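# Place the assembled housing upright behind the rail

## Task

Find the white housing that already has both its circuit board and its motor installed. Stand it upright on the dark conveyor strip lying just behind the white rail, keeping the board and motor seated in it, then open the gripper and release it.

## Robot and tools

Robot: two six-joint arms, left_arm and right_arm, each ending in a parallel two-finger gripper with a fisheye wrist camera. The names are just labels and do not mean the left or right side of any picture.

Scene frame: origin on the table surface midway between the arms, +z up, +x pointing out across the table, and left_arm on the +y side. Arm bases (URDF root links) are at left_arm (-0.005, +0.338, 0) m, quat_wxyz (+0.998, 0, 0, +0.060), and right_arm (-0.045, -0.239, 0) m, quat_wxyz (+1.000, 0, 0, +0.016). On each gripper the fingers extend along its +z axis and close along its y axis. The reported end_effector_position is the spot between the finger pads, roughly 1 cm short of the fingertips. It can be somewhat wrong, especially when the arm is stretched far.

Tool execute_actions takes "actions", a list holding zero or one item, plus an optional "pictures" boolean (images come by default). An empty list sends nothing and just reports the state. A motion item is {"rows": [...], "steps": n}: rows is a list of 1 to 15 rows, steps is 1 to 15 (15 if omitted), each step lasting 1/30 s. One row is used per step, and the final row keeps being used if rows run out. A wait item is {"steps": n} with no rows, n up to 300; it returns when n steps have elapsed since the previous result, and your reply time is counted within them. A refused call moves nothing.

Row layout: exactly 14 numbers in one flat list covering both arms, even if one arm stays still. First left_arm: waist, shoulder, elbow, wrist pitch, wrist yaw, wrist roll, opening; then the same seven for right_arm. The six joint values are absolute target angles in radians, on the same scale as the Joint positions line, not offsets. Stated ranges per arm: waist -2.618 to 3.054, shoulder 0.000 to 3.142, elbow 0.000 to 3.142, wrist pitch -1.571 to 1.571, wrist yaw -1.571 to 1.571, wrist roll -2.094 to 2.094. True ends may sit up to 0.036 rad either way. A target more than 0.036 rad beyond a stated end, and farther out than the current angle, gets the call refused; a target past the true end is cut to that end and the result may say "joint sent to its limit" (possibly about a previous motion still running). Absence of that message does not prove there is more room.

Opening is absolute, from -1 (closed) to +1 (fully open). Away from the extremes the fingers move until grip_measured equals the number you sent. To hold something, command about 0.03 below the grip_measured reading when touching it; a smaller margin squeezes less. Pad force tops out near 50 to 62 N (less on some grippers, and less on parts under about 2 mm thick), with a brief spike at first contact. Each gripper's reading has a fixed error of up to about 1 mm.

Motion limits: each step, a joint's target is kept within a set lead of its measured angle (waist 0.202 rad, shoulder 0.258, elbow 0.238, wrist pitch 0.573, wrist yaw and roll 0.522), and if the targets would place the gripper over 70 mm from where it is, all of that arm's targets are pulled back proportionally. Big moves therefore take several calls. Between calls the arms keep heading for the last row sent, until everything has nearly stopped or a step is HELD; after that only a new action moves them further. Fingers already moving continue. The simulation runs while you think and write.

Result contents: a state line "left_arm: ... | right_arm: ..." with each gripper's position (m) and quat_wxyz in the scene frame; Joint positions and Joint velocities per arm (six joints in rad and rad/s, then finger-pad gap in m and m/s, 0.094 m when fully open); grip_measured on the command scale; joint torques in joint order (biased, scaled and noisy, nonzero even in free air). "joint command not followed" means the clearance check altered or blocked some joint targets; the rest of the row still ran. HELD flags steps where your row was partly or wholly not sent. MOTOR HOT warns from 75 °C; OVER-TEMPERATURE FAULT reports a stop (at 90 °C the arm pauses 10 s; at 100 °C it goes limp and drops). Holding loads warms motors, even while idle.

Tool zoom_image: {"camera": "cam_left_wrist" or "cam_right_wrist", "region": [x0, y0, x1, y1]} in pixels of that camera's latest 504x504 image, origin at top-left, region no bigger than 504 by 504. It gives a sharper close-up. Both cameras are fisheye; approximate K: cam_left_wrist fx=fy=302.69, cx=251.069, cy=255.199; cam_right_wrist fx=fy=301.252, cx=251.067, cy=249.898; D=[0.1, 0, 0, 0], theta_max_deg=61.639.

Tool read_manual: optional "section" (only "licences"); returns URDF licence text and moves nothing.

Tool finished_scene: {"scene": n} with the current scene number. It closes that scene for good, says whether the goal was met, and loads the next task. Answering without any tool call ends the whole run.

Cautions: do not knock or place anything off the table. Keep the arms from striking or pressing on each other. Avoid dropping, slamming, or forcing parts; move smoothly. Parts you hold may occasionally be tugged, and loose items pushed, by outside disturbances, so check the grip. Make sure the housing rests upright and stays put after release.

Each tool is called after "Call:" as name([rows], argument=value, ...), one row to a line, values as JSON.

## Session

Call:
execute_actions([
  {"rows":[[-0.3,1.0,1.3,-1.3,0,0,1,0.1,1.0,1.3,-1.3,0,0,1]]},
])

Call:
execute_actions([
  {"steps":25},
])

Scene clock: 0.50 s of 4240.00 s.
left_arm: end_effector_position=(+0.2312, +0.2883, +0.2657) grip_measured=+1.000 end_effector_quat_wxyz=(+0.303, +0.087, +0.948, -0.051) | right_arm: end_effector_position=(+0.2422, -0.2246, +0.3103) grip_measured=+1.000 end_effector_quat_wxyz=(+0.421, -0.014, +0.905, +0.067)
Joint positions: left_arm=[-0.293  1.004  1.287 -1.232  0.05  -0.006  0.094] | right_arm=[-0.101  1.014  1.3   -0.991 -0.185 -0.013  0.094]
Joint velocities: left_arm=[ 0.002  0.017  0.007 -0.374 -0.315 -0.037  0.   ] | right_arm=[ 2.088 -0.54   0.081 -1.824  1.179  0.095  0.   ]
Joint torques (N m, as the arm reports them, + toward a larger angle): left_arm=[-0.56 -1.41  7.19  1.32 -0.07  0.07] | right_arm=[ 0.52  0.23  6.88  1.19 -0.08  0.06]
Steps of this call (steps 1 to 15: all 15 steps of this action). Readings (joint positions):
1: left_arm=[0.506 0.884 0.803 -0.422 0.673 -0.038] | right_arm=[-0.836 1.656 0.805 -0.042 -1.079 -0.081]
2: left_arm=[0.438 0.923 0.873 -0.543 0.567 -0.033] | right_arm=[-0.796 1.621 0.849 -0.157 -0.979 -0.066]
4: left_arm=[0.292 0.994 1.020 -0.754 0.371 -0.025] | right_arm=[-0.688 1.523 0.959 -0.336 -0.812 -0.046]
8: left_arm=[-0.002 1.017 1.247 -1.052 0.152 -0.015] | right_arm=[-0.484 1.320 1.176 -0.585 -0.542 -0.028]
15: the state above

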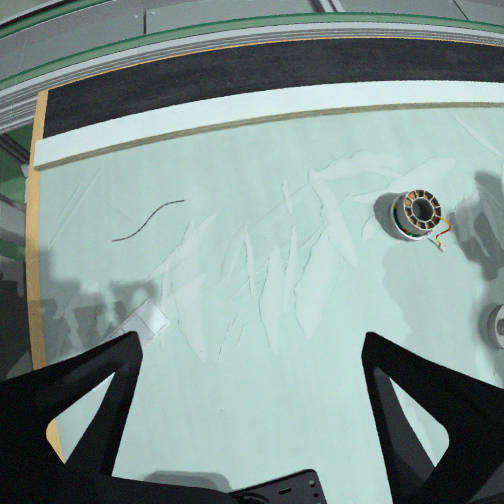

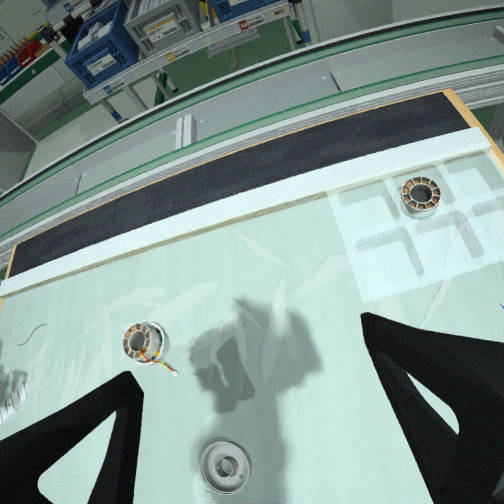

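Scene clock: 1.33 s of 4240.00 s.
left_arm: end_effector_position=(+0.2219, +0.2975, +0.2581) grip_measured=+1.000 end_effector_quat_wxyz=(+0.280, +0.082, +0.956, -0.029) | right_arm: end_effector_position=(+0.1833, -0.2083, +0.2639) grip_measured=+1.000 end_effector_quat_wxyz=(+0.289, -0.062, +0.955, +0.020)
Joint positions: left_arm=[-0.293  1.004  1.287 -1.285  0.008 -0.006  0.094] | right_arm=[ 0.091  0.996  1.3   -1.286 -0.007 -0.005  0.094]
Joint velocities: left_arm=[-0.002 -0.007 -0.002  0.022 -0.022 -0.037  0.   ] | right_arm=[-0.002  0.002 -0.012 -0.037 -0.022  0.022  0.   ]
Joint torques (N m, as the arm reports them, + toward a larger angle): left_arm=[-0.69 -1.27  7.1   1.19 -0.08  0.06] | right_arm=[ 0.88 -0.78  6.9   1.15  0.05  0.07]
Steps of this call (steps 1 to 25: the robot went on to your last target). Readings (joint positions):
1: left_arm=[-0.293 1.004 1.287 -1.243 0.041 -0.006] | right_arm=[-0.027 1.000 1.300 -1.049 -0.150 -0.012]
2: left_arm=[-0.293 1.004 1.287 -1.253 0.033 -0.006] | right_arm=[0.034 0.996 1.300 -1.100 -0.128 -0.011]
4: left_arm=[-0.293 1.004 1.287 -1.266 0.024 -0.006] | right_arm=[0.086 0.996 1.300 -1.175 -0.093 -0.010]
8: left_arm=[-0.293 1.004 1.287 -1.278 0.014 -0.006] | right_arm=[0.091 0.996 1.300 -1.248 -0.042 -0.007]
25: the state above

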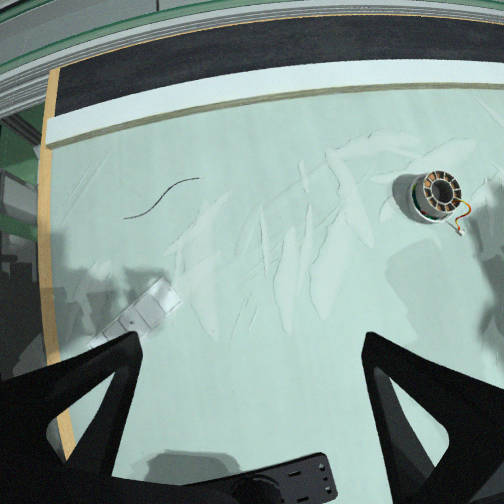

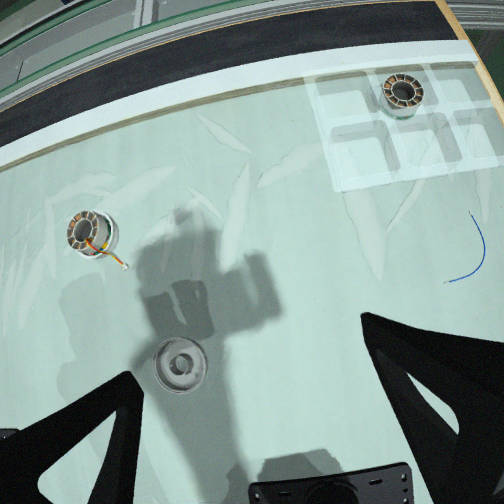

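Call:
execute_actions([
  {"rows":[[0.3,1.0,1.3,-1.3,0,0,1,0.4,1.3,1.2,-0.4,0,0,1]]},
], pictures=false)

Call:
execute_actions([
  {"rows":[[0.3,1.0,1.3,-1.3,0,0,1,0.565,1.72,1.09,-0.11,0,0,1]]},
], pictures=false)

Call:
execute_actions([
  {"steps":15},
])

Scene clock: 5.33 s of 4240.00 s.
left_arm: end_effector_position=(+0.2054, +0.4318, +0.2581) grip_measured=+1.000 end_effector_quat_wxyz=(+0.275, -0.198, +0.939, +0.060) | right_arm: end_effector_position=(+0.3263, -0.0683, +0.2629) grip_measured=+1.000 end_effector_quat_wxyz=(+0.454, -0.190, +0.865, +0.098)
Joint positions: left_arm=[ 0.292  1.004  1.287 -1.285 -0.005 -0.002  0.094] | right_arm=[ 0.395  1.317  1.195 -0.483 -0.002 -0.004  0.094]
Joint velocities: left_arm=[ 0.002  0.007 -0.002  0.037  0.037  0.037  0.   ] | right_arm=[ 0.002 -0.007 -0.002  0.696 -0.051 -0.007  0.   ]
Joint torques (N m, as the arm reports them, + toward a larger angle): left_arm=[ 0.51 -1.29  7.12  1.21  0.03  0.03] | right_arm=[ 0.53 -7.47  8.98  1.4   0.    0.07]
Steps of this call (steps 1 to 15: the robot went on to your last target; steps 16 to 90: nothing new was sent; then 0.50 s passed at rest; steps 91 to 105: all 15 steps of this action). Readings (joint positions):
91: left_arm=[-0.263 1.004 1.287 -1.285 0.020 -0.003] | right_arm=[0.106 1.005 1.295 -1.263 0.000 -0.004]
92: left_arm=[-0.194 1.004 1.287 -1.285 0.021 -0.003] | right_arm=[0.139 1.023 1.289 -1.214 0.001 -0.004]
94: left_arm=[-0.045 1.004 1.287 -1.285 0.015 -0.002] | right_arm=[0.208 1.091 1.274 -1.098 0.003 -0.004]
98: left_arm=[0.236 1.004 1.287 -1.285 0.002 -0.002] | right_arm=[0.338 1.241 1.226 -0.803 0.003 -0.004]
105: the state above

Scene clock: 5.83 s of 4240.00 s.
left_arm: end_effector_position=(+0.2054, +0.4318, +0.2581) grip_measured=+1.000 end_effector_quat_wxyz=(+0.275, -0.198, +0.939, +0.060) | right_arm: end_effector_position=(+0.3371, +0.0196, +0.0855) grip_measured=+1.000 end_effector_quat_wxyz=(+0.342, -0.274, +0.893, +0.103)
Joint positions: left_arm=[ 0.292  1.004  1.287 -1.285 -0.005 -0.002  0.094] | right_arm=[ 0.56   1.751  1.07  -0.158  0.001 -0.004  0.094]
Joint velocities: left_arm=[ 0.012  0.002  0.002 -0.007 -0.007  0.066  0.   ] | right_arm=[-0.007 -0.061  0.002  0.344 -0.051  0.022  0.   ]
Joint torques (N m, as the arm reports them, + toward a larger angle): left_arm=[ 0.64 -1.26  7.14  1.17  0.05  0.04] | right_arm=[  0.57 -12.72   9.64   1.23  -0.04   0.06]
Steps of this call (steps 1 to 15: all 15 steps of this action). Readings (joint positions):
1: left_arm=[0.292 1.004 1.287 -1.285 -0.005 -0.002] | right_arm=[0.405 1.328 1.190 -0.446 0.004 -0.004]
2: left_arm=[0.292 1.004 1.287 -1.285 -0.005 -0.002] | right_arm=[0.426 1.351 1.186 -0.394 0.008 -0.004]
4: left_arm=[0.292 1.004 1.287 -1.285 -0.005 -0.002] | right_arm=[0.477 1.429 1.174 -0.308 0.007 -0.004]
8: left_arm=[0.292 1.004 1.287 -1.285 -0.005 -0.002] | right_arm=[0.539 1.627 1.134 -0.193 0.003 -0.004]
15: the state above

Scene clock: 6.33 s of 4240.00 s.
left_arm: end_effector_position=(+0.2054, +0.4318, +0.2581) grip_measured=+1.000 end_effector_quat_wxyz=(+0.275, -0.198, +0.939, +0.060) | right_arm: end_effector_position=(+0.3437, +0.0240, +0.0945) grip_measured=+1.000 end_effector_quat_wxyz=(+0.363, -0.272, +0.885, +0.110)
Joint positions: left_arm=[ 0.292  1.004  1.287 -1.285 -0.005 -0.002  0.094] | right_arm=[ 0.56   1.748  1.07  -0.115  0.001 -0.004  0.094]
Joint velocities: left_arm=[-0.007 -0.007 -0.012  0.022 -0.007  0.081  0.   ] | right_arm=[-0.007  0.007  0.012  0.007 -0.007  0.022  0.   ]
Joint torques (N m, as the arm reports them, + toward a larger angle): left_arm=[ 0.65 -1.2   7.19  1.16  0.03  0.02] | right_arm=[  0.47 -12.9    9.66   1.46  -0.02   0.06]
Steps of this call (steps 1 to 15: the robot went on to your last target). Readings (joint positions):
1: left_arm=[0.292 1.004 1.287 -1.285 -0.005 -0.002] | right_arm=[0.560 1.749 1.070 -0.147 0.001 -0.004]
2: left_arm=[0.292 1.004 1.287 -1.285 -0.005 -0.002] | right_arm=[0.560 1.748 1.070 -0.139 0.001 -0.004]
4: left_arm=[0.292 1.004 1.287 -1.285 -0.005 -0.002] | right_arm=[0.560 1.748 1.070 -0.128 0.001 -0.004]
8: left_arm=[0.292 1.004 1.287 -1.285 -0.005 -0.002] | right_arm=[0.560 1.748 1.070 -0.119 0.001 -0.004]
15: the state above

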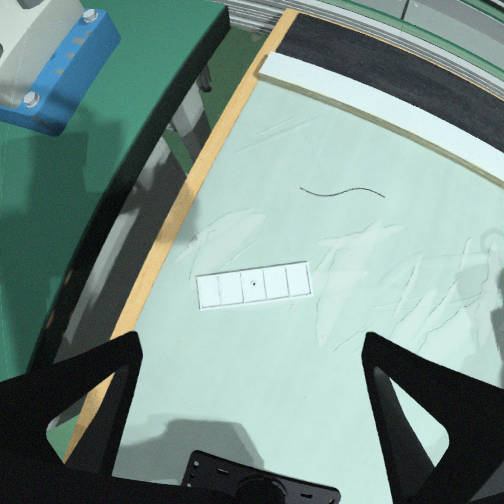

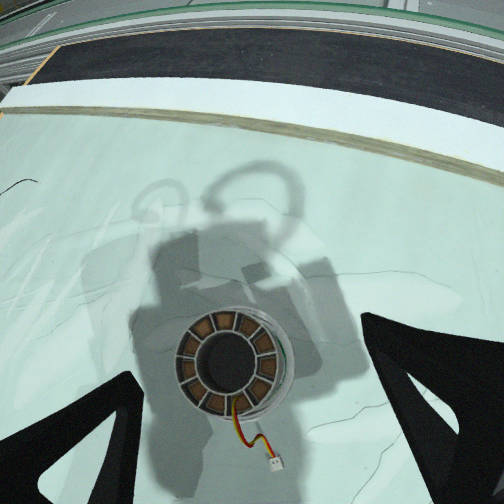

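Call:
execute_actions([
  {"rows":[[0.3,1,1.3,-1.3,0,0,1,0.62,1.75,1.07,-0.08,0,0,1],[0.3,1,1.3,-1.3,0,0,1,0.62,1.75,1.07,-0.06,0,0,1],[0.3,1,1.3,-1.3,0,0,1,0.62,1.76,1.07,-0.04,0,0,1],[0.3,1,1.3,-1.3,0,0,1,0.62,1.77,1.06,-0.02,0,0,1],[0.3,1,1.3,-1.3,0,0,1,0.62,1.78,1.05,0,0,0,1],[0.3,1,1.3,-1.3,0,0,1,0.62,1.79,1.04,0.02,0,0,1],[0.3,1,1.3,-1.3,0,0,1,0.62,1.8,1.03,0.04,0,0,1],[0.3,1,1.3,-1.3,0,0,1,0.62,1.81,1.03,0.06,0,0,1],[0.3,1,1.3,-1.3,0,0,1,0.62,1.82,1.02,0.08,0,0,1],[0.3,1,1.3,-1.3,0,0,1,0.62,1.83,1.01,0.1,0,0,1],[0.3,1,1.3,-1.3,0,0,1,0.62,1.84,1.0,0.12,0,0,1],[0.3,1,1.3,-1.3,0,0,1,0.62,1.85,0.995,0.13,0,0,1],[0.3,1,1.3,-1.3,0,0,1,0.62,1.86,0.99,0.13,0,0,1],[0.3,1,1.3,-1.3,0,0,1,0.62,1.87,0.985,0.13,0,0,1],[0.3,1,1.3,-1.3,0,0,1,0.62,1.88,0.98,0.13,0,0,1]]},
], pictures=false)

Call:
execute_actions([
  {"steps":10},
])

Scene clock: 16.00 s of 4240.00 s.
left_arm: end_effector_position=(+0.2054, +0.4318, +0.2581) grip_measured=+1.000 end_effector_quat_wxyz=(+0.275, -0.198, +0.939, +0.060) | right_arm: end_effector_position=(+0.3371, +0.0526, +0.0581) grip_measured=+1.000 end_effector_quat_wxyz=(+0.377, -0.295, +0.869, +0.126)
Joint positions: left_arm=[ 0.292  1.004  1.287 -1.285 -0.005 -0.002  0.094] | right_arm=[ 0.617  1.849  0.999  0.096 -0.    -0.004  0.094]
Joint velocities: left_arm=[-0.007  0.002  0.017  0.037  0.037 -0.022  0.   ] | right_arm=[-0.007  0.325 -0.203  0.154  0.007  0.007  0.   ]
Joint torques (N m, as the arm reports them, + toward a larger angle): left_arm=[ 0.64 -1.25  7.15  1.15  0.03  0.03] | right_arm=[ 0.21 -9.85  6.79  1.6   0.04  0.07]
Steps of this call (steps 1 to 15: the robot went on to your last target; steps 16 to 90: nothing new was sent; then 6.17 s passed at rest; steps 91 to 105: all 15 steps of this action). Readings (joint positions):
91: left_arm=[0.292 1.004 1.287 -1.285 -0.005 -0.002] | right_arm=[0.564 1.748 1.070 -0.112 0.002 -0.004]
92: left_arm=[0.292 1.004 1.287 -1.285 -0.005 -0.002] | right_arm=[0.573 1.748 1.070 -0.105 0.004 -0.004]
94: left_arm=[0.292 1.004 1.287 -1.285 -0.005 -0.002] | right_arm=[0.597 1.748 1.070 -0.083 0.003 -0.004]
98: left_arm=[0.292 1.004 1.287 -1.285 -0.005 -0.002] | right_arm=[0.617 1.765 1.057 -0.006 -0.000 -0.004]
105: the state above

Scene clock: 16.33 s of 4240.00 s.
left_arm: end_effector_position=(+0.2054, +0.4318, +0.2581) grip_measured=+1.000 end_effector_quat_wxyz=(+0.275, -0.198, +0.939, +0.060) | right_arm: end_effector_position=(+0.3343, +0.0505, +0.0432) grip_measured=+1.000 end_effector_quat_wxyz=(+0.367, -0.296, +0.873, +0.123)
Joint positions: left_arm=[ 0.292  1.004  1.287 -1.285 -0.005 -0.002  0.094] | right_arm=[ 0.617  1.876  0.982  0.118 -0.    -0.004  0.094]
Joint velocities: left_arm=[ 0.002  0.002 -0.002 -0.037 -0.022 -0.007  0.   ] | right_arm=[-0.017  0.007 -0.012  0.081  0.022  0.037  0.   ]
Joint torques (N m, as the arm reports them, + toward a larger angle): left_arm=[ 0.56 -1.26  7.2   1.15  0.05  0.  ] | right_arm=[  0.2  -10.6    6.88   1.5    0.     0.06]
Steps of this call (steps 1 to 10: the robot went on to your last target). Readings (joint positions):
1: left_arm=[0.292 1.004 1.287 -1.285 -0.005 -0.002] | right_arm=[0.617 1.859 0.993 0.100 -0.000 -0.004]
2: left_arm=[0.292 1.004 1.287 -1.285 -0.005 -0.002] | right_arm=[0.617 1.867 0.989 0.101 -0.000 -0.004]
4: left_arm=[0.292 1.004 1.287 -1.285 -0.005 -0.002] | right_arm=[0.617 1.875 0.983 0.101 -0.000 -0.004]
8: left_arm=[0.292 1.004 1.287 -1.285 -0.005 -0.002] | right_arm=[0.617 1.876 0.982 0.114 -0.000 -0.004]
10: the state above

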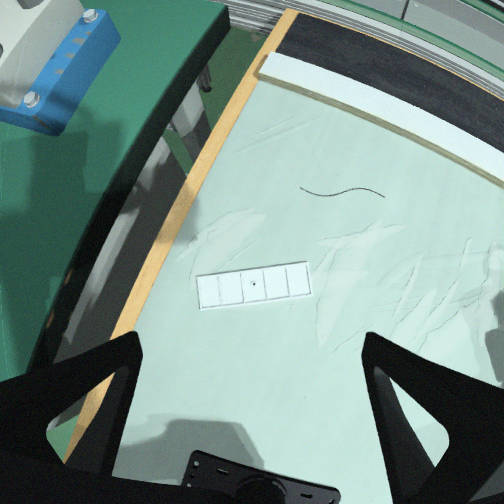

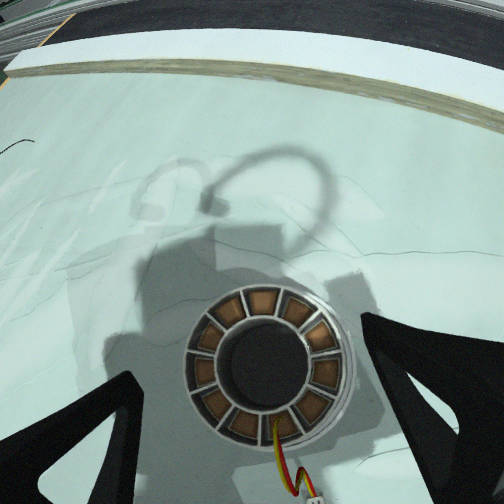

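Shift right ~8 mm and descend.

Call:
execute_actions([
  {"rows":[[0.3,1,1.3,-1.3,0,0,1,0.59,1.88,0.98,0.14,0,0,1],[0.3,1,1.3,-1.3,0,0,1,0.59,1.88,0.98,0.15,0,0,1],[0.3,1,1.3,-1.3,0,0,1,0.59,1.89,0.975,0.16,0,0,1],[0.3,1,1.3,-1.3,0,0,1,0.59,1.895,0.97,0.17,0,0,1],[0.3,1,1.3,-1.3,0,0,1,0.59,1.9,0.97,0.18,0,0,1],[0.3,1,1.3,-1.3,0,0,1,0.59,1.905,0.965,0.19,0,0,1],[0.3,1,1.3,-1.3,0,0,1,0.59,1.91,0.965,0.2,0,0,1],[0.3,1,1.3,-1.3,0,0,1,0.59,1.915,0.96,0.21,0,0,1],[0.3,1,1.3,-1.3,0,0,1,0.59,1.92,0.96,0.215,0,0,1],[0.3,1,1.3,-1.3,0,0,1,0.59,1.925,0.955,0.215,0,0,1],[0.3,1,1.3,-1.3,0,0,1,0.59,1.93,0.955,0.215,0,0,1],[0.3,1,1.3,-1.3,0,0,1,0.59,1.935,0.95,0.215,0,0,1],[0.3,1,1.3,-1.3,0,0,1,0.59,1.94,0.95,0.215,0,0,1],[0.3,1,1.3,-1.3,0,0,1,0.59,1.945,0.945,0.215,0,0,1]]},
], pictures=false)

Call:
execute_actions([
  {"steps":10},
])

Scene clock: 22.60 s of 4240.00 s.
left_arm: end_effector_position=(+0.2054, +0.4318, +0.2581) grip_measured=+1.000 end_effector_quat_wxyz=(+0.275, -0.198, +0.939, +0.060) | right_arm: end_effector_position=(+0.3426, +0.0463, +0.0290) grip_measured=+1.000 end_effector_quat_wxyz=(+0.377, -0.287, +0.872, +0.123)
Joint positions: left_arm=[ 0.292  1.004  1.287 -1.285 -0.005 -0.002  0.094] | right_arm=[ 0.599  1.923  0.96   0.208 -0.001 -0.004  0.094]
Joint velocities: left_arm=[-0.002 -0.002  0.012  0.022  0.022  0.066  0.   ] | right_arm=[ 0.007  0.159 -0.1   -0.037  0.007 -0.007  0.   ]
Joint torques (N m, as the arm reports them, + toward a larger angle): left_arm=[ 0.52 -1.33  7.16  1.17  0.04  0.04] | right_arm=[ -0.62 -10.15   5.9    1.59  -0.03   0.06]
Steps of this call (steps 1 to 30: the robot went on to your last target; steps 31 to 90: nothing new was sent; then 2.77 s passed at rest; steps 91 to 105: all 15 steps of this action). Readings (joint positions):
91: left_arm=[0.292 1.004 1.287 -1.285 -0.005 -0.002] | right_arm=[0.616 1.876 0.982 0.127 -0.001 -0.004]
92: left_arm=[0.292 1.004 1.287 -1.285 -0.005 -0.002] | right_arm=[0.614 1.876 0.982 0.129 -0.001 -0.004]
94: left_arm=[0.292 1.004 1.287 -1.285 -0.005 -0.002] | right_arm=[0.606 1.876 0.982 0.139 -0.001 -0.004]
98: left_arm=[0.292 1.004 1.287 -1.285 -0.005 -0.002] | right_arm=[0.599 1.884 0.982 0.174 -0.001 -0.004]
105: the state above

Scene clock: 22.93 s of 4240.00 s.
left_arm: end_effector_position=(+0.2054, +0.4318, +0.2581) grip_measured=+1.000 end_effector_quat_wxyz=(+0.275, -0.198, +0.939, +0.060) | right_arm: end_effector_position=(+0.3397, +0.0442, +0.0210) grip_measured=+1.000 end_effector_quat_wxyz=(+0.369, -0.288, +0.875, +0.120)
Joint positions: left_arm=[ 0.292  1.004  1.287 -1.285 -0.005 -0.002  0.094] | right_arm=[ 0.599  1.935  0.951  0.21  -0.001 -0.004  0.094]
Joint velocities: left_arm=[-0.007 -0.002 -0.002 -0.051 -0.066 -0.007  0.   ] | right_arm=[ 0.007 -0.017  0.037  0.037  0.022  0.007  0.   ]
Joint torques (N m, as the arm reports them, + toward a larger angle): left_arm=[ 0.69 -1.29  7.11  1.18  0.02  0.03] | right_arm=[ -0.81 -10.27   6.07   1.56  -0.01   0.06]
Steps of this call (steps 1 to 10: the robot went on to your last target). Readings (joint positions):
1: left_arm=[0.292 1.004 1.287 -1.285 -0.005 -0.002] | right_arm=[0.599 1.928 0.957 0.208 -0.001 -0.004]
2: left_arm=[0.292 1.004 1.287 -1.285 -0.005 -0.002] | right_arm=[0.599 1.932 0.954 0.208 -0.001 -0.004]
4: left_arm=[0.292 1.004 1.287 -1.285 -0.005 -0.002] | right_arm=[0.599 1.935 0.951 0.208 -0.001 -0.004]
8: left_arm=[0.292 1.004 1.287 -1.285 -0.005 -0.002] | right_arm=[0.599 1.935 0.951 0.210 -0.001 -0.004]
10: the state above

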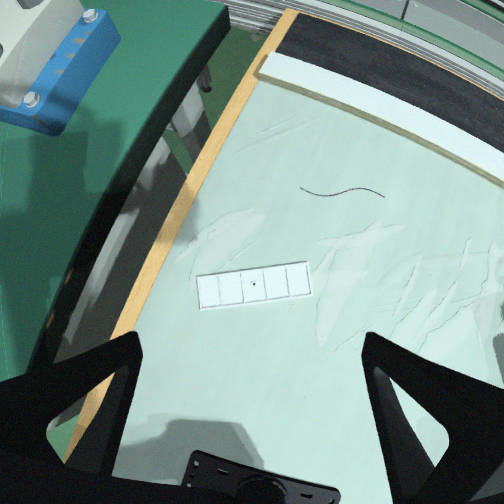

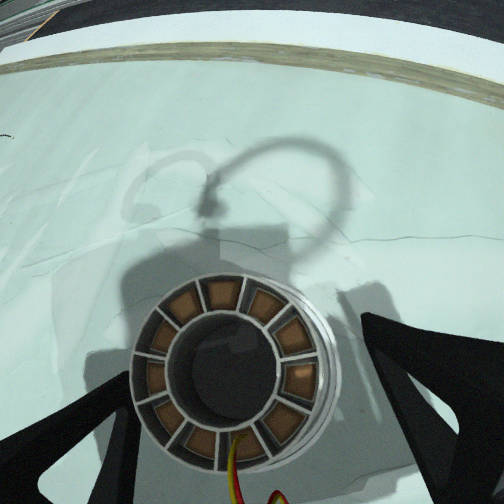

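Call:
execute_actions([
  {"rows":[[0.3,1,1.3,-1.3,0,0,1,0.59,1.955,0.945,0.23,0,0,1],[0.3,1,1.3,-1.3,0,0,1,0.59,1.96,0.945,0.23,0,0,1],[0.3,1,1.3,-1.3,0,0,1,0.59,1.965,0.945,0.23,0,0,0.9],[0.3,1,1.3,-1.3,0,0,1,0.59,1.968,0.945,0.23,0,0,0.8]],"steps":12},
], pictures=false)

Call:
execute_actions([
  {"rows":[[0.3,1,1.3,-1.3,0,0,1,0.59,1.968,0.945,0.23,0,0,0.7],[0.3,1,1.3,-1.3,0,0,1,0.59,1.968,0.945,0.23,0,0,0.65],[0.3,1,1.3,-1.3,0,0,1,0.59,1.968,0.945,0.23,0,0,0.6],[0.3,1,1.3,-1.3,0,0,1,0.59,1.968,0.945,0.23,0,0,0.55],[0.3,1,1.3,-1.3,0,0,1,0.59,1.968,0.945,0.23,0,0,0.5],[0.3,1,1.3,-1.3,0,0,1,0.59,1.968,0.945,0.23,0,0,0.47],[0.3,1,1.3,-1.3,0,0,1,0.59,1.968,0.945,0.23,0,0,0.44],[0.3,1,1.3,-1.3,0,0,1,0.59,1.968,0.945,0.23,0,0,0.42],[0.3,1,1.3,-1.3,0,0,1,0.59,1.968,0.945,0.23,0,0,0.4]]},
])

Scene clock: 30.83 s of 4240.00 s.
left_arm: end_effector_position=(+0.2054, +0.4318, +0.2581) grip_measured=+1.000 end_effector_quat_wxyz=(+0.275, -0.198, +0.939, +0.060) | right_arm: end_effector_position=(+0.3410, +0.0451, +0.0166) grip_measured=+0.802 end_effector_quat_wxyz=(+0.370, -0.288, +0.875, +0.120)
Joint positions: left_arm=[ 0.292  1.004  1.287 -1.285 -0.005 -0.002  0.094] | right_arm=[ 0.599  1.952  0.951  0.229 -0.001 -0.004  0.085]
Joint velocities: left_arm=[ 0.007 -0.002  0.007 -0.095 -0.095 -0.007  0.   ] | right_arm=[-0.007 -0.007 -0.007  0.007 -0.051 -0.022  0.   ]
Joint torques (N m, as the arm reports them, + toward a larger angle): left_arm=[ 0.57 -1.33  7.11  1.16  0.06  0.03] | right_arm=[-0.7  -9.78  5.93  1.53  0.    0.06]
Steps of this call (steps 1 to 30: the robot went on to your last target; steps 31 to 90: nothing new was sent; then 4.50 s passed at rest; steps 91 to 102: all 12 steps of this action). Readings (joint positions):
91: left_arm=[0.292 1.004 1.287 -1.285 -0.005 -0.002] | right_arm=[0.599 1.935 0.951 0.212 -0.001 -0.004]
92: left_arm=[0.292 1.004 1.287 -1.285 -0.005 -0.002] | right_arm=[0.599 1.935 0.951 0.215 -0.001 -0.004]
94: left_arm=[0.292 1.004 1.287 -1.285 -0.005 -0.002] | right_arm=[0.599 1.938 0.951 0.222 -0.001 -0.004]
98: left_arm=[0.292 1.004 1.287 -1.285 -0.005 -0.002] | right_arm=[0.599 1.951 0.951 0.226 -0.001 -0.004]
102: the state above

Scene clock: 31.33 s of 4240.00 s.
left_arm: end_effector_position=(+0.2054, +0.4318, +0.2581) grip_measured=+1.000 end_effector_quat_wxyz=(+0.275, -0.198, +0.939, +0.060) | right_arm: end_effector_position=(+0.3410, +0.0451, +0.0166) grip_measured=+0.419 end_effector_quat_wxyz=(+0.370, -0.288, +0.875, +0.120)
Joint positions: left_arm=[ 0.292  1.004  1.287 -1.285 -0.005 -0.002  0.094] | right_arm=[ 0.599  1.952  0.951  0.229 -0.001 -0.004  0.067]
Joint velocities: left_arm=[-0.007 -0.007 -0.012 -0.037  0.007 -0.037  0.   ] | right_arm=[ 0.017 -0.007 -0.007 -0.051 -0.037 -0.066 -0.001]
Joint torques (N m, as the arm reports them, + toward a larger angle): left_arm=[ 0.55 -1.33  7.19  1.18  0.07  0.03] | right_arm=[-0.81 -9.8   6.    1.49 -0.01  0.07]
Steps of this call (steps 1 to 15: all 15 steps of this action). Readings (joint positions):
1: left_arm=[0.292 1.004 1.287 -1.285 -0.005 -0.002] | right_arm=[0.599 1.952 0.951 0.229 -0.001 -0.004]
2: left_arm=[0.292 1.004 1.287 -1.285 -0.005 -0.002] | right_arm=[0.599 1.952 0.951 0.229 -0.001 -0.004]
4: left_arm=[0.292 1.004 1.287 -1.285 -0.005 -0.002] | right_arm=[0.599 1.952 0.951 0.229 -0.001 -0.004]
8: left_arm=[0.292 1.004 1.287 -1.285 -0.005 -0.002] | right_arm=[0.599 1.952 0.951 0.229 -0.001 -0.004]
15: the state above

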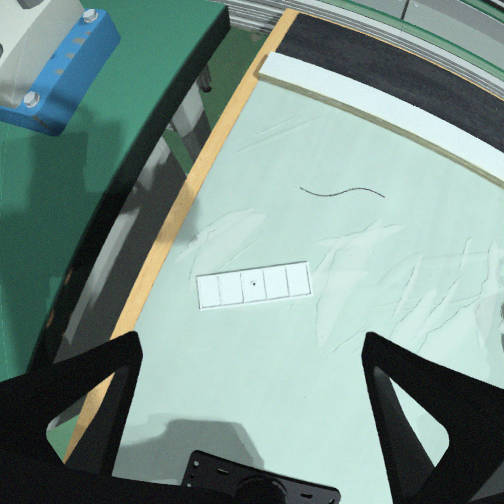

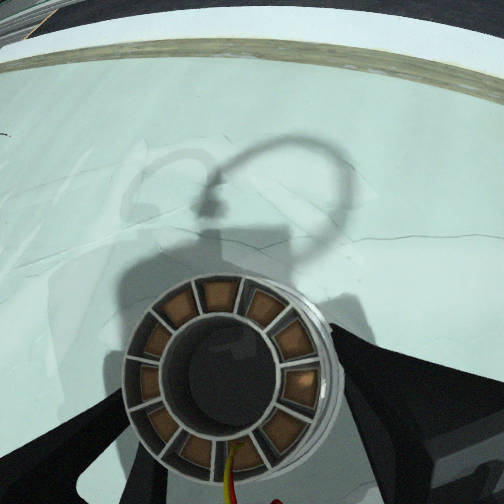

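Call:
execute_actions([
  {"rows":[[0.3,1,1.3,-1.3,0,0,1,0.59,1.94,0.98,0.24,0,0,0.4],[0.3,1,1.3,-1.3,0,0,1,0.59,1.93,1.0,0.23,0,0,0.4],[0.3,1,1.3,-1.3,0,0,1,0.59,1.93,1.02,0.21,0,0,0.4],[0.3,1,1.3,-1.3,0,0,1,0.59,1.93,1.04,0.19,0,0,0.4],[0.3,1,1.3,-1.3,0,0,1,0.59,1.93,1.07,0.16,0,0,0.4],[0.3,1,1.3,-1.3,0,0,1,0.58,1.93,1.1,0.12,0,0,0.4],[0.3,1,1.3,-1.3,0,0,1,0.57,1.93,1.13,0.08,0,0,0.4],[0.3,1,1.3,-1.3,0,0,1,0.56,1.93,1.16,0.04,0,0,0.4],[0.3,1,1.3,-1.3,0,0,1,0.55,1.93,1.2,0,0,0,0.4],[0.3,1,1.3,-1.3,0,0,1,0.54,1.93,1.24,-0.04,0,0,0.4],[0.3,1,1.3,-1.3,0,0,1,0.52,1.93,1.28,-0.08,0,0,0.4],[0.3,1,1.3,-1.3,0,0,1,0.5,1.94,1.32,-0.12,0,0,0.4],[0.3,1,1.3,-1.3,0,0,1,0.48,1.95,1.36,-0.15,0,0,0.4],[0.3,1,1.3,-1.3,0,0,1,0.46,1.96,1.4,-0.18,0,0,0.4],[0.3,1,1.3,-1.3,0,0,1,0.44,1.97,1.44,-0.21,0,0,0.4]]},
], pictures=false)

Call:
execute_actions([
  {"rows":[[0.3,1,1.3,-1.3,0,0,1,0.42,1.99,1.48,-0.24,0,0,0.4],[0.3,1,1.3,-1.3,0,0,1,0.4,2.01,1.52,-0.26,0,0,0.4],[0.3,1,1.3,-1.3,0,0,1,0.38,2.03,1.56,-0.28,0,0,0.4],[0.3,1,1.3,-1.3,0,0,1,0.36,2.05,1.6,-0.3,0,0,0.4],[0.3,1,1.3,-1.3,0,0,1,0.34,2.07,1.64,-0.32,0,0,0.4],[0.3,1,1.3,-1.3,0,0,1,0.32,2.09,1.68,-0.34,0,0,0.4],[0.3,1,1.3,-1.3,0,0,1,0.3,2.11,1.72,-0.36,0,0,0.4],[0.3,1,1.3,-1.3,0,0,1,0.28,2.14,1.76,-0.37,0,0,0.4],[0.3,1,1.3,-1.3,0,0,1,0.26,2.16,1.8,-0.39,0,0,0.4],[0.3,1,1.3,-1.3,0,0,1,0.24,2.19,1.84,-0.4,0,0,0.4],[0.3,1,1.3,-1.3,0,0,1,0.22,2.21,1.88,-0.42,0,0,0.4],[0.3,1,1.3,-1.3,0,0,1,0.2,2.24,1.92,-0.43,0,0,0.4],[0.3,1,1.3,-1.3,0,0,1,0.18,2.26,1.96,-0.45,0,0,0.4],[0.3,1,1.3,-1.3,0,0,1,0.17,2.29,2.0,-0.46,0,0,0.4],[0.3,1,1.3,-1.3,0,0,1,0.16,2.31,2.04,-0.47,0,0,0.4]]},
], pictures=false)

Call:
execute_actions([
  {"rows":[[0.3,1,1.3,-1.3,0,0,1,0.15,2.34,2.08,-0.48,0,0,0.4],[0.3,1,1.3,-1.3,0,0,1,0.14,2.36,2.12,-0.49,0,0,0.4],[0.3,1,1.3,-1.3,0,0,1,0.13,2.39,2.16,-0.5,0,0,0.4],[0.3,1,1.3,-1.3,0,0,1,0.12,2.41,2.19,-0.5,0,0,0.4],[0.3,1,1.3,-1.3,0,0,1,0.11,2.43,2.22,-0.5,0,0,0.4],[0.3,1,1.3,-1.3,0,0,1,0.11,2.45,2.25,-0.5,0,0,0.4],[0.3,1,1.3,-1.3,0,0,1,0.1,2.47,2.27,-0.5,0,0,0.4],[0.3,1,1.3,-1.3,0,0,1,0.1,2.49,2.29,-0.5,0,0,0.4],[0.3,1,1.3,-1.3,0,0,1,0.1,2.51,2.31,-0.5,0,0,0.4],[0.3,1,1.3,-1.3,0,0,1,0.1,2.52,2.32,-0.5,0,0,0.4],[0.3,1,1.3,-1.3,0,0,1,0.1,2.53,2.33,-0.5,0,0,0.4],[0.3,1,1.3,-1.3,0,0,1,0.1,2.54,2.34,-0.5,0,0,0.4],[0.3,1,1.3,-1.3,0,0,1,0.1,2.55,2.35,-0.5,0,0,0.4],[0.3,1,1.3,-1.3,0,0,1,0.1,2.56,2.36,-0.49,0,0,0.4],[0.3,1,1.3,-1.3,0,0,1,0.1,2.57,2.36,-0.49,0,0,0.4]]},
], pictures=false)

Call:
execute_actions([
  {"steps":12},
])

Scene clock: 49.50 s of 4240.00 s.
left_arm: end_effector_position=(+0.2054, +0.4318, +0.2581) grip_measured=+1.000 end_effector_quat_wxyz=(+0.275, -0.198, +0.939, +0.060) | right_arm: end_effector_position=(+0.4229, +0.0383, +0.1126) grip_measured=+0.419 end_effector_quat_wxyz=(+0.406, -0.241, +0.874, +0.112)
Joint positions: left_arm=[ 0.292  1.004  1.287 -1.285 -0.005 -0.002  0.094] | right_arm=[ 0.499  1.953  1.346 -0.094 -0.005 -0.004  0.067]
Joint velocities: left_arm=[ 0.007 -0.002 -0.002 -0.037 -0.037 -0.007  0.   ] | right_arm=[-0.593  0.071  1.209 -0.872 -0.037 -0.051  0.001]
Joint torques (N m, as the arm reports them, + toward a larger angle): left_arm=[ 0.55 -1.3   7.18  1.17  0.06  0.02] | right_arm=[ -1.9  -11.45   9.81   1.71   0.06   0.07]
Steps of this call (steps 1 to 15: the robot went on to your last target; steps 16 to 90: nothing new was sent; then 14.67 s passed at rest; steps 91 to 105: all 15 steps of this action). Readings (joint positions):
91: left_arm=[0.292 1.004 1.287 -1.285 -0.005 -0.002] | right_arm=[0.599 1.952 0.951 0.229 -0.001 -0.004]
92: left_arm=[0.292 1.004 1.287 -1.285 -0.005 -0.002] | right_arm=[0.599 1.952 0.955 0.227 -0.001 -0.004]
94: left_arm=[0.292 1.004 1.287 -1.285 -0.005 -0.002] | right_arm=[0.599 1.952 0.975 0.203 -0.001 -0.004]
98: left_arm=[0.292 1.004 1.287 -1.285 -0.005 -0.002] | right_arm=[0.593 1.952 1.075 0.118 -0.001 -0.004]
105: the state above

Scene clock: 50.00 s of 4240.00 s.
left_arm: end_effector_position=(+0.2054, +0.4318, +0.2581) grip_measured=+1.000 end_effector_quat_wxyz=(+0.275, -0.198, +0.939, +0.060) | right_arm: end_effector_position=(+0.5645, -0.0979, +0.1326) grip_measured=+0.419 end_effector_quat_wxyz=(+0.403, -0.105, +0.908, +0.046)
Joint positions: left_arm=[ 0.292  1.004  1.287 -1.285 -0.005 -0.002  0.094] | right_arm=[ 0.192  2.27   1.946 -0.411 -0.004 -0.004  0.067]
Joint velocities: left_arm=[-0.002  0.002  0.007  0.066  0.007  0.007  0.   ] | right_arm=[-0.505  0.764  1.096 -0.491  0.066 -0.022  0.   ]
Joint torques (N m, as the arm reports them, + toward a larger angle): left_arm=[ 0.43 -1.32  7.17  1.18  0.01  0.04] | right_arm=[ -0.08 -16.96  10.72   1.66  -0.04   0.04]
Steps of this call (steps 1 to 15: all 15 steps of this action). Readings (joint positions):
1: left_arm=[0.292 1.004 1.287 -1.285 -0.005 -0.002] | right_arm=[0.477 1.957 1.388 -0.121 -0.005 -0.004]
2: left_arm=[0.292 1.004 1.287 -1.285 -0.005 -0.002] | right_arm=[0.454 1.966 1.432 -0.146 -0.005 -0.004]
4: left_arm=[0.292 1.004 1.287 -1.285 -0.005 -0.002] | right_arm=[0.408 1.993 1.519 -0.189 -0.005 -0.004]
8: left_arm=[0.292 1.004 1.287 -1.285 -0.005 -0.002] | right_arm=[0.324 2.078 1.678 -0.274 -0.004 -0.004]
15: the state above

Scene clock: 50.50 s of 4240.00 s.
left_arm: end_effector_position=(+0.2054, +0.4318, +0.2581) grip_measured=+1.000 end_effector_quat_wxyz=(+0.275, -0.198, +0.939, +0.060) | right_arm: end_effector_position=(+0.6263, -0.1495, +0.1047) grip_measured=+0.419 end_effector_quat_wxyz=(+0.410, -0.061, +0.910, +0.026)
Joint positions: left_arm=[ 0.292  1.004  1.287 -1.285 -0.005 -0.002  0.094] | right_arm=[ 0.099  2.549  2.322 -0.498  0.001 -0.004  0.067]
Joint velocities: left_arm=[-0.022  0.007 -0.022 -0.007 -0.007 -0.081  0.   ] | right_arm=[ 0.002  0.291  0.188 -0.022  0.007 -0.022  0.   ]
Joint torques (N m, as the arm reports them, + toward a larger angle): left_arm=[ 0.6  -1.25  7.21  1.16  0.03  0.05] | right_arm=[  0.23 -17.94  10.79   1.64  -0.01   0.06]
Steps of this call (steps 1 to 15: all 15 steps of this action). Readings (joint positions):
1: left_arm=[0.292 1.004 1.287 -1.285 -0.005 -0.002] | right_arm=[0.176 2.298 1.984 -0.428 -0.003 -0.004]
2: left_arm=[0.292 1.004 1.287 -1.285 -0.005 -0.002] | right_arm=[0.161 2.324 2.024 -0.443 -0.002 -0.004]
4: left_arm=[0.292 1.004 1.287 -1.285 -0.005 -0.002] | right_arm=[0.137 2.375 2.101 -0.469 -0.001 -0.004]
8: left_arm=[0.292 1.004 1.287 -1.285 -0.005 -0.002] | right_arm=[0.106 2.456 2.223 -0.491 0.000 -0.004]
15: the state above

Scene clock: 50.90 s of 4240.00 s.
left_arm: end_effector_position=(+0.2054, +0.4318, +0.2581) grip_measured=+1.000 end_effector_quat_wxyz=(+0.275, -0.198, +0.939, +0.060) | right_arm: end_effector_position=(+0.6246, -0.1497, +0.0850) grip_measured=+0.419 end_effector_quat_wxyz=(+0.393, -0.062, +0.917, +0.025)
Joint positions: left_arm=[ 0.292  1.004  1.287 -1.285 -0.005 -0.002  0.094] | right_arm=[ 0.099  2.579  2.327 -0.509  0.001 -0.004  0.067]
Joint velocities: left_arm=[ 0.002 -0.007 -0.007  0.022 -0.081  0.051  0.   ] | right_arm=[ 0.007  0.007 -0.007  0.037  0.022  0.066 -0.   ]
Joint torques (N m, as the arm reports them, + toward a larger angle): left_arm=[ 0.64 -1.25  7.15  1.17  0.04  0.02] | right_arm=[  0.08 -19.41  11.54   1.68  -0.02   0.07]
Steps of this call (steps 1 to 12: the robot went on to your last target). Readings (joint positions):
1: left_arm=[0.292 1.004 1.287 -1.285 -0.005 -0.002] | right_arm=[0.099 2.557 2.326 -0.498 0.001 -0.004]
2: left_arm=[0.292 1.004 1.287 -1.285 -0.005 -0.002] | right_arm=[0.099 2.564 2.327 -0.498 0.001 -0.004]
4: left_arm=[0.292 1.004 1.287 -1.285 -0.005 -0.002] | right_arm=[0.099 2.573 2.327 -0.502 0.001 -0.004]
8: left_arm=[0.292 1.004 1.287 -1.285 -0.005 -0.002] | right_arm=[0.099 2.579 2.327 -0.509 0.001 -0.004]
12: the state above

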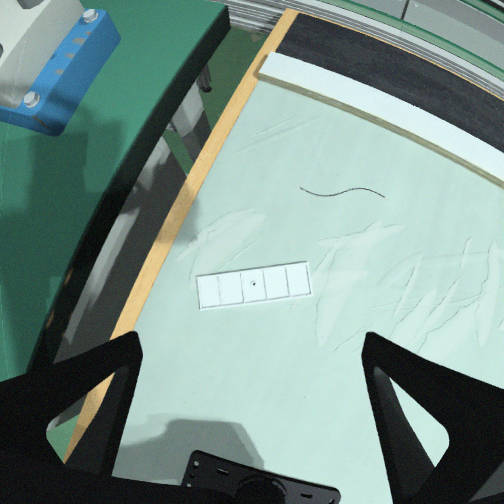

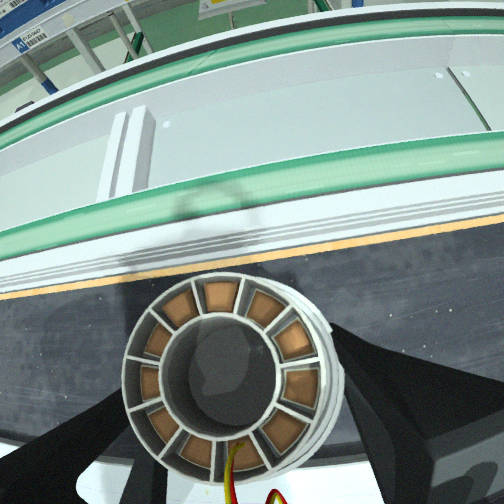

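Same geometry as before; descend.

Call:
execute_actions([
  {"rows":[[0.3,1,1.3,-1.3,0,0,1,0.1,2.58,2.36,-0.47,0,0,0.4],[0.3,1,1.3,-1.3,0,0,1,0.1,2.585,2.36,-0.47,0,0,0.4],[0.3,1,1.3,-1.3,0,0,1,0.1,2.59,2.36,-0.46,0,0,0.4],[0.3,1,1.3,-1.3,0,0,1,0.1,2.595,2.36,-0.46,0,0,0.4],[0.3,1,1.3,-1.3,0,0,1,0.1,2.6,2.36,-0.45,0,0,0.4],[0.3,1,1.3,-1.3,0,0,1,0.1,2.605,2.36,-0.45,0,0,0.4],[0.3,1,1.3,-1.3,0,0,1,0.1,2.61,2.36,-0.44,0,0,0.4],[0.3,1,1.3,-1.3,0,0,1,0.1,2.615,2.36,-0.44,0,0,0.4],[0.3,1,1.3,-1.3,0,0,1,0.1,2.62,2.36,-0.43,0,0,0.4],[0.3,1,1.3,-1.3,0,0,1,0.1,2.625,2.36,-0.43,0,0,0.4],[0.3,1,1.3,-1.3,0,0,1,0.1,2.63,2.36,-0.42,0,0,0.4],[0.3,1,1.3,-1.3,0,0,1,0.1,2.635,2.36,-0.42,0,0,0.4],[0.3,1,1.3,-1.3,0,0,1,0.1,2.64,2.36,-0.41,0,0,0.4],[0.3,1,1.3,-1.3,0,0,1,0.1,2.645,2.36,-0.41,0,0,0.4],[0.3,1,1.3,-1.3,0,0,1,0.1,2.65,2.36,-0.4,0,0,0.4]]},
], pictures=false)

Call:
execute_actions([
  {"rows":[[0.3,1,1.3,-1.3,0,0,1,0.1,2.654,2.36,-0.395,0,0,0.4],[0.3,1,1.3,-1.3,0,0,1,0.1,2.658,2.36,-0.39,0,0,0.4],[0.3,1,1.3,-1.3,0,0,1,0.1,2.662,2.36,-0.385,0,0,0.4],[0.3,1,1.3,-1.3,0,0,1,0.1,2.666,2.36,-0.38,0,0,0.4],[0.3,1,1.3,-1.3,0,0,1,0.1,2.67,2.36,-0.375,0,0,0.4],[0.3,1,1.3,-1.3,0,0,1,0.1,2.673,2.36,-0.37,0,0,0.4],[0.3,1,1.3,-1.3,0,0,1,0.1,2.676,2.36,-0.37,0,0,0.4],[0.3,1,1.3,-1.3,0,0,1,0.1,2.679,2.36,-0.365,0,0,0.4],[0.3,1,1.3,-1.3,0,0,1,0.1,2.682,2.36,-0.365,0,0,0.4],[0.3,1,1.3,-1.3,0,0,1,0.1,2.685,2.36,-0.365,0,0,0.4],[0.3,1,1.3,-1.3,0,0,1,0.1,2.688,2.36,-0.365,0,0,0.4],[0.3,1,1.3,-1.3,0,0,1,0.1,2.691,2.36,-0.365,0,0,0.4],[0.3,1,1.3,-1.3,0,0,1,0.1,2.694,2.36,-0.365,0,0,0.4],[0.3,1,1.3,-1.3,0,0,1,0.1,2.697,2.36,-0.365,0,0,0.4],[0.3,1,1.3,-1.3,0,0,1,0.1,2.7,2.36,-0.365,0,0,0.4]]},
], pictures=false)

Call:
execute_actions([
  {"rows":[[0.3,1,1.3,-1.3,0,0,1,0.1,2.703,2.36,-0.365,0,0,0.4],[0.3,1,1.3,-1.3,0,0,1,0.1,2.706,2.36,-0.365,0,0,0.4],[0.3,1,1.3,-1.3,0,0,1,0.1,2.709,2.36,-0.365,0,0,0.4],[0.3,1,1.3,-1.3,0,0,1,0.1,2.712,2.36,-0.365,0,0,0.4],[0.3,1,1.3,-1.3,0,0,1,0.1,2.715,2.36,-0.365,0,0,0.4]]},
])

Scene clock: 66.73 s of 4240.00 s.
left_arm: end_effector_position=(+0.2054, +0.4318, +0.2581) grip_measured=+1.000 end_effector_quat_wxyz=(+0.275, -0.198, +0.939, +0.060) | right_arm: end_effector_position=(+0.6329, -0.1486, +0.0583) grip_measured=+0.419 end_effector_quat_wxyz=(+0.395, -0.062, +0.916, +0.025)
Joint positions: left_arm=[ 0.292  1.004  1.287 -1.285 -0.005 -0.002  0.094] | right_arm=[ 0.099  2.639  2.333 -0.45   0.001 -0.004  0.067]
Joint velocities: left_arm=[ 0.002 -0.007 -0.027 -0.007  0.007 -0.051  0.   ] | right_arm=[ 0.017  0.183  0.007  0.095 -0.022  0.007  0.   ]
Joint torques (N m, as the arm reports them, + toward a larger angle): left_arm=[ 0.63 -1.3   7.18  1.22  0.03  0.03] | right_arm=[  0.16 -19.05  11.01   1.79  -0.03   0.07]
Steps of this call (steps 1 to 30: the robot went on to your last target; steps 31 to 90: nothing new was sent; then 12.33 s passed at rest; steps 91 to 105: all 15 steps of this action). Readings (joint positions):
91: left_arm=[0.292 1.004 1.287 -1.285 -0.005 -0.002] | right_arm=[0.099 2.579 2.327 -0.508 0.001 -0.004]
92: left_arm=[0.292 1.004 1.287 -1.285 -0.005 -0.002] | right_arm=[0.099 2.579 2.327 -0.507 0.001 -0.004]
94: left_arm=[0.292 1.004 1.287 -1.285 -0.005 -0.002] | right_arm=[0.099 2.580 2.327 -0.501 0.001 -0.004]
98: left_arm=[0.292 1.004 1.287 -1.285 -0.005 -0.002] | right_arm=[0.099 2.595 2.332 -0.480 0.001 -0.004]
105: the state above

Scene clock: 67.23 s of 4240.00 s.
left_arm: end_effector_position=(+0.2054, +0.4318, +0.2581) grip_measured=+1.000 end_effector_quat_wxyz=(+0.275, -0.198, +0.939, +0.060) | right_arm: end_effector_position=(+0.6380, -0.1479, +0.0336) grip_measured=+0.419 end_effector_quat_wxyz=(+0.396, -0.062, +0.916, +0.025)
Joint positions: left_arm=[ 0.292  1.004  1.287 -1.285 -0.005 -0.002  0.094] | right_arm=[ 0.099  2.691  2.333 -0.398  0.001 -0.004  0.067]
Joint velocities: left_arm=[-0.012  0.002  0.002 -0.051 -0.022 -0.051  0.   ] | right_arm=[ 0.022  0.061 -0.022  0.095  0.022 -0.007 -0.   ]
Joint torques (N m, as the arm reports them, + toward a larger angle): left_arm=[ 0.68 -1.23  7.24  1.17  0.06  0.01] | right_arm=[  0.15 -18.66  10.8    1.74  -0.03   0.06]
Steps of this call (steps 1 to 15: all 15 steps of this action). Readings (joint positions):
1: left_arm=[0.292 1.004 1.287 -1.285 -0.005 -0.002] | right_arm=[0.099 2.646 2.333 -0.446 0.001 -0.004]
2: left_arm=[0.292 1.004 1.287 -1.285 -0.005 -0.002] | right_arm=[0.099 2.652 2.333 -0.442 0.001 -0.004]
4: left_arm=[0.292 1.004 1.287 -1.285 -0.005 -0.002] | right_arm=[0.099 2.662 2.333 -0.434 0.001 -0.004]
8: left_arm=[0.292 1.004 1.287 -1.285 -0.005 -0.002] | right_arm=[0.099 2.676 2.333 -0.416 0.001 -0.004]
15: the state above

Scene clock: 67.73 s of 4240.00 s.
left_arm: end_effector_position=(+0.2054, +0.4318, +0.2581) grip_measured=+1.000 end_effector_quat_wxyz=(+0.275, -0.198, +0.939, +0.060) | right_arm: end_effector_position=(+0.6376, -0.1480, +0.0210) grip_measured=+0.419 end_effector_quat_wxyz=(+0.390, -0.062, +0.918, +0.024)
Joint positions: left_arm=[ 0.292  1.004  1.287 -1.285 -0.005 -0.002  0.094] | right_arm=[ 0.099  2.712  2.333 -0.388  0.001 -0.004  0.067]
Joint velocities: left_arm=[-0.002  0.007 -0.017 -0.022  0.007  0.007  0.   ] | right_arm=[-0.007  0.002 -0.002 -0.007 -0.037  0.007 -0.   ]
Joint torques (N m, as the arm reports them, + toward a larger angle): left_arm=[ 0.58 -1.3   7.04  1.15  0.04  0.01] | right_arm=[  0.13 -18.91  10.95   1.69  -0.02   0.06]
Steps of this call (steps 1 to 15: all 15 steps of this action). Readings (joint positions):
1: left_arm=[0.292 1.004 1.287 -1.285 -0.005 -0.002] | right_arm=[0.099 2.693 2.333 -0.396 0.001 -0.004]
2: left_arm=[0.292 1.004 1.287 -1.285 -0.005 -0.002] | right_arm=[0.099 2.696 2.333 -0.395 0.001 -0.004]
4: left_arm=[0.292 1.004 1.287 -1.285 -0.005 -0.002] | right_arm=[0.099 2.702 2.333 -0.393 0.001 -0.004]
8: left_arm=[0.292 1.004 1.287 -1.285 -0.005 -0.002] | right_arm=[0.099 2.712 2.333 -0.389 0.001 -0.004]
15: the state above

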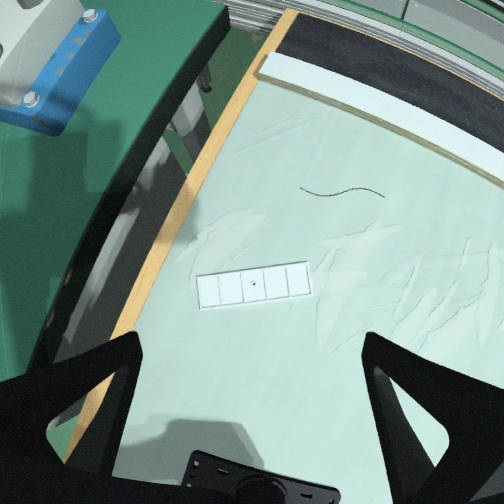

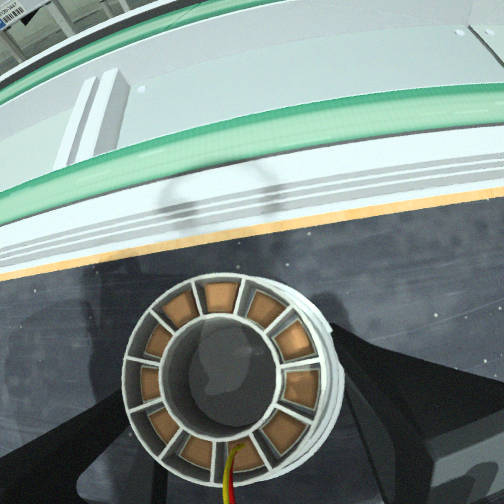

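Call:
execute_actions([
  {"rows":[[0.3,1,1.3,-1.3,0,0,1,0.1,2.71,2.35,-0.38,0,0,1]],"steps":10},
], pictures=false)

Call:
execute_actions([
  {"rows":[[0.3,1,1.3,-1.3,0,0,1,0.1,2.67,2.35,-0.42,0,0,1],[0.3,1,1.3,-1.3,0,0,1,0.1,2.64,2.35,-0.45,0,0,1],[0.3,1,1.3,-1.3,0,0,1,0.1,2.61,2.35,-0.48,0,0,1],[0.3,1,1.3,-1.3,0,0,1,0.1,2.58,2.35,-0.51,0,0,1],[0.3,1,1.3,-1.3,0,0,1,0.1,2.55,2.35,-0.55,0,0,1]]},
])

Scene clock: 71.07 s of 4240.00 s.
left_arm: end_effector_position=(+0.2054, +0.4318, +0.2581) grip_measured=+1.000 end_effector_quat_wxyz=(+0.275, -0.198, +0.939, +0.060) | right_arm: end_effector_position=(+0.6385, -0.1479, +0.0219) grip_measured=+1.000 end_effector_quat_wxyz=(+0.392, -0.062, +0.917, +0.025)
Joint positions: left_arm=[ 0.292  1.004  1.287 -1.285 -0.005 -0.002  0.094] | right_arm=[ 0.099  2.712  2.333 -0.383  0.001 -0.004  0.094]
Joint velocities: left_arm=[ 0.017  0.012  0.012 -0.037 -0.051  0.007  0.   ] | right_arm=[-0.012 -0.007  0.012 -0.037 -0.051  0.007  0.   ]
Joint torques (N m, as the arm reports them, + toward a larger angle): left_arm=[ 0.55 -1.26  7.08  1.16  0.05  0.05] | right_arm=[  0.19 -19.47   9.89   1.55  -0.02   0.06]
Steps of this call (steps 1 to 15: the robot went on to your last target; steps 16 to 90: nothing new was sent; steps 91 to 100: all 10 steps of this action). Readings (joint positions):
91: left_arm=[0.292 1.004 1.287 -1.285 -0.005 -0.002] | right_arm=[0.099 2.712 2.333 -0.388 0.001 -0.004]
92: left_arm=[0.292 1.004 1.287 -1.285 -0.005 -0.002] | right_arm=[0.099 2.712 2.333 -0.388 0.001 -0.004]
94: left_arm=[0.292 1.004 1.287 -1.285 -0.005 -0.002] | right_arm=[0.099 2.712 2.333 -0.385 0.001 -0.004]
98: left_arm=[0.292 1.004 1.287 -1.285 -0.005 -0.002] | right_arm=[0.099 2.712 2.333 -0.384 0.001 -0.004]
100: the state above

Scene clock: 71.57 s of 4240.00 s.
left_arm: end_effector_position=(+0.2054, +0.4318, +0.2581) grip_measured=+1.000 end_effector_quat_wxyz=(+0.275, -0.198, +0.939, +0.060) | right_arm: end_effector_position=(+0.6279, -0.1493, +0.1153) grip_measured=+1.000 end_effector_quat_wxyz=(+0.416, -0.061, +0.907, +0.026)
Joint positions: left_arm=[ 0.292  1.004  1.287 -1.285 -0.005 -0.002  0.094] | right_arm=[ 0.099  2.545  2.346 -0.511  0.001 -0.004  0.094]
Joint velocities: left_arm=[-0.002 -0.002  0.002  0.022  0.037 -0.037  0.   ] | right_arm=[ 0.002 -0.007  0.002 -0.022  0.022  0.022  0.   ]
Joint torques (N m, as the arm reports them, + toward a larger angle): left_arm=[ 0.59 -1.28  7.27  1.15  0.03  0.05] | right_arm=[  0.16 -17.87   8.68   1.24  -0.02   0.06]
Steps of this call (steps 1 to 15: all 15 steps of this action). Readings (joint positions):
1: left_arm=[0.292 1.004 1.287 -1.285 -0.005 -0.002] | right_arm=[0.099 2.712 2.333 -0.385 0.001 -0.004]
2: left_arm=[0.292 1.004 1.287 -1.285 -0.005 -0.002] | right_arm=[0.099 2.708 2.333 -0.394 0.001 -0.004]
4: left_arm=[0.292 1.004 1.287 -1.285 -0.005 -0.002] | right_arm=[0.099 2.689 2.333 -0.435 0.001 -0.004]
8: left_arm=[0.292 1.004 1.287 -1.285 -0.005 -0.002] | right_arm=[0.099 2.609 2.333 -0.508 0.001 -0.004]
15: the state above

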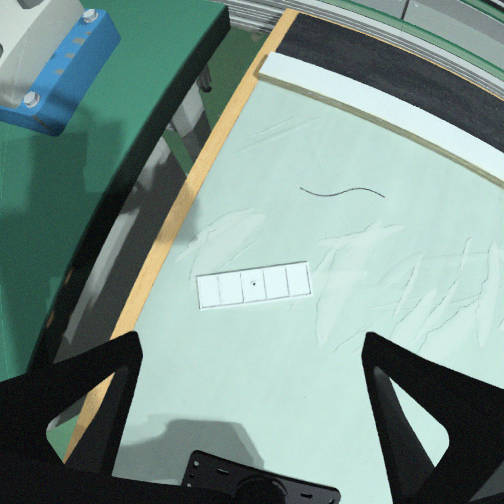

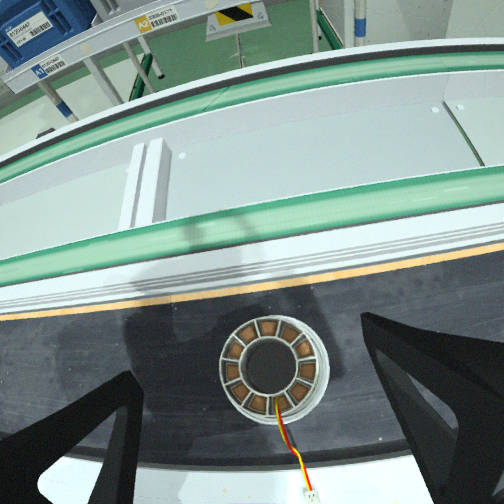

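Call:
finished_scene(scene=2)

The scene is finished: the task was done.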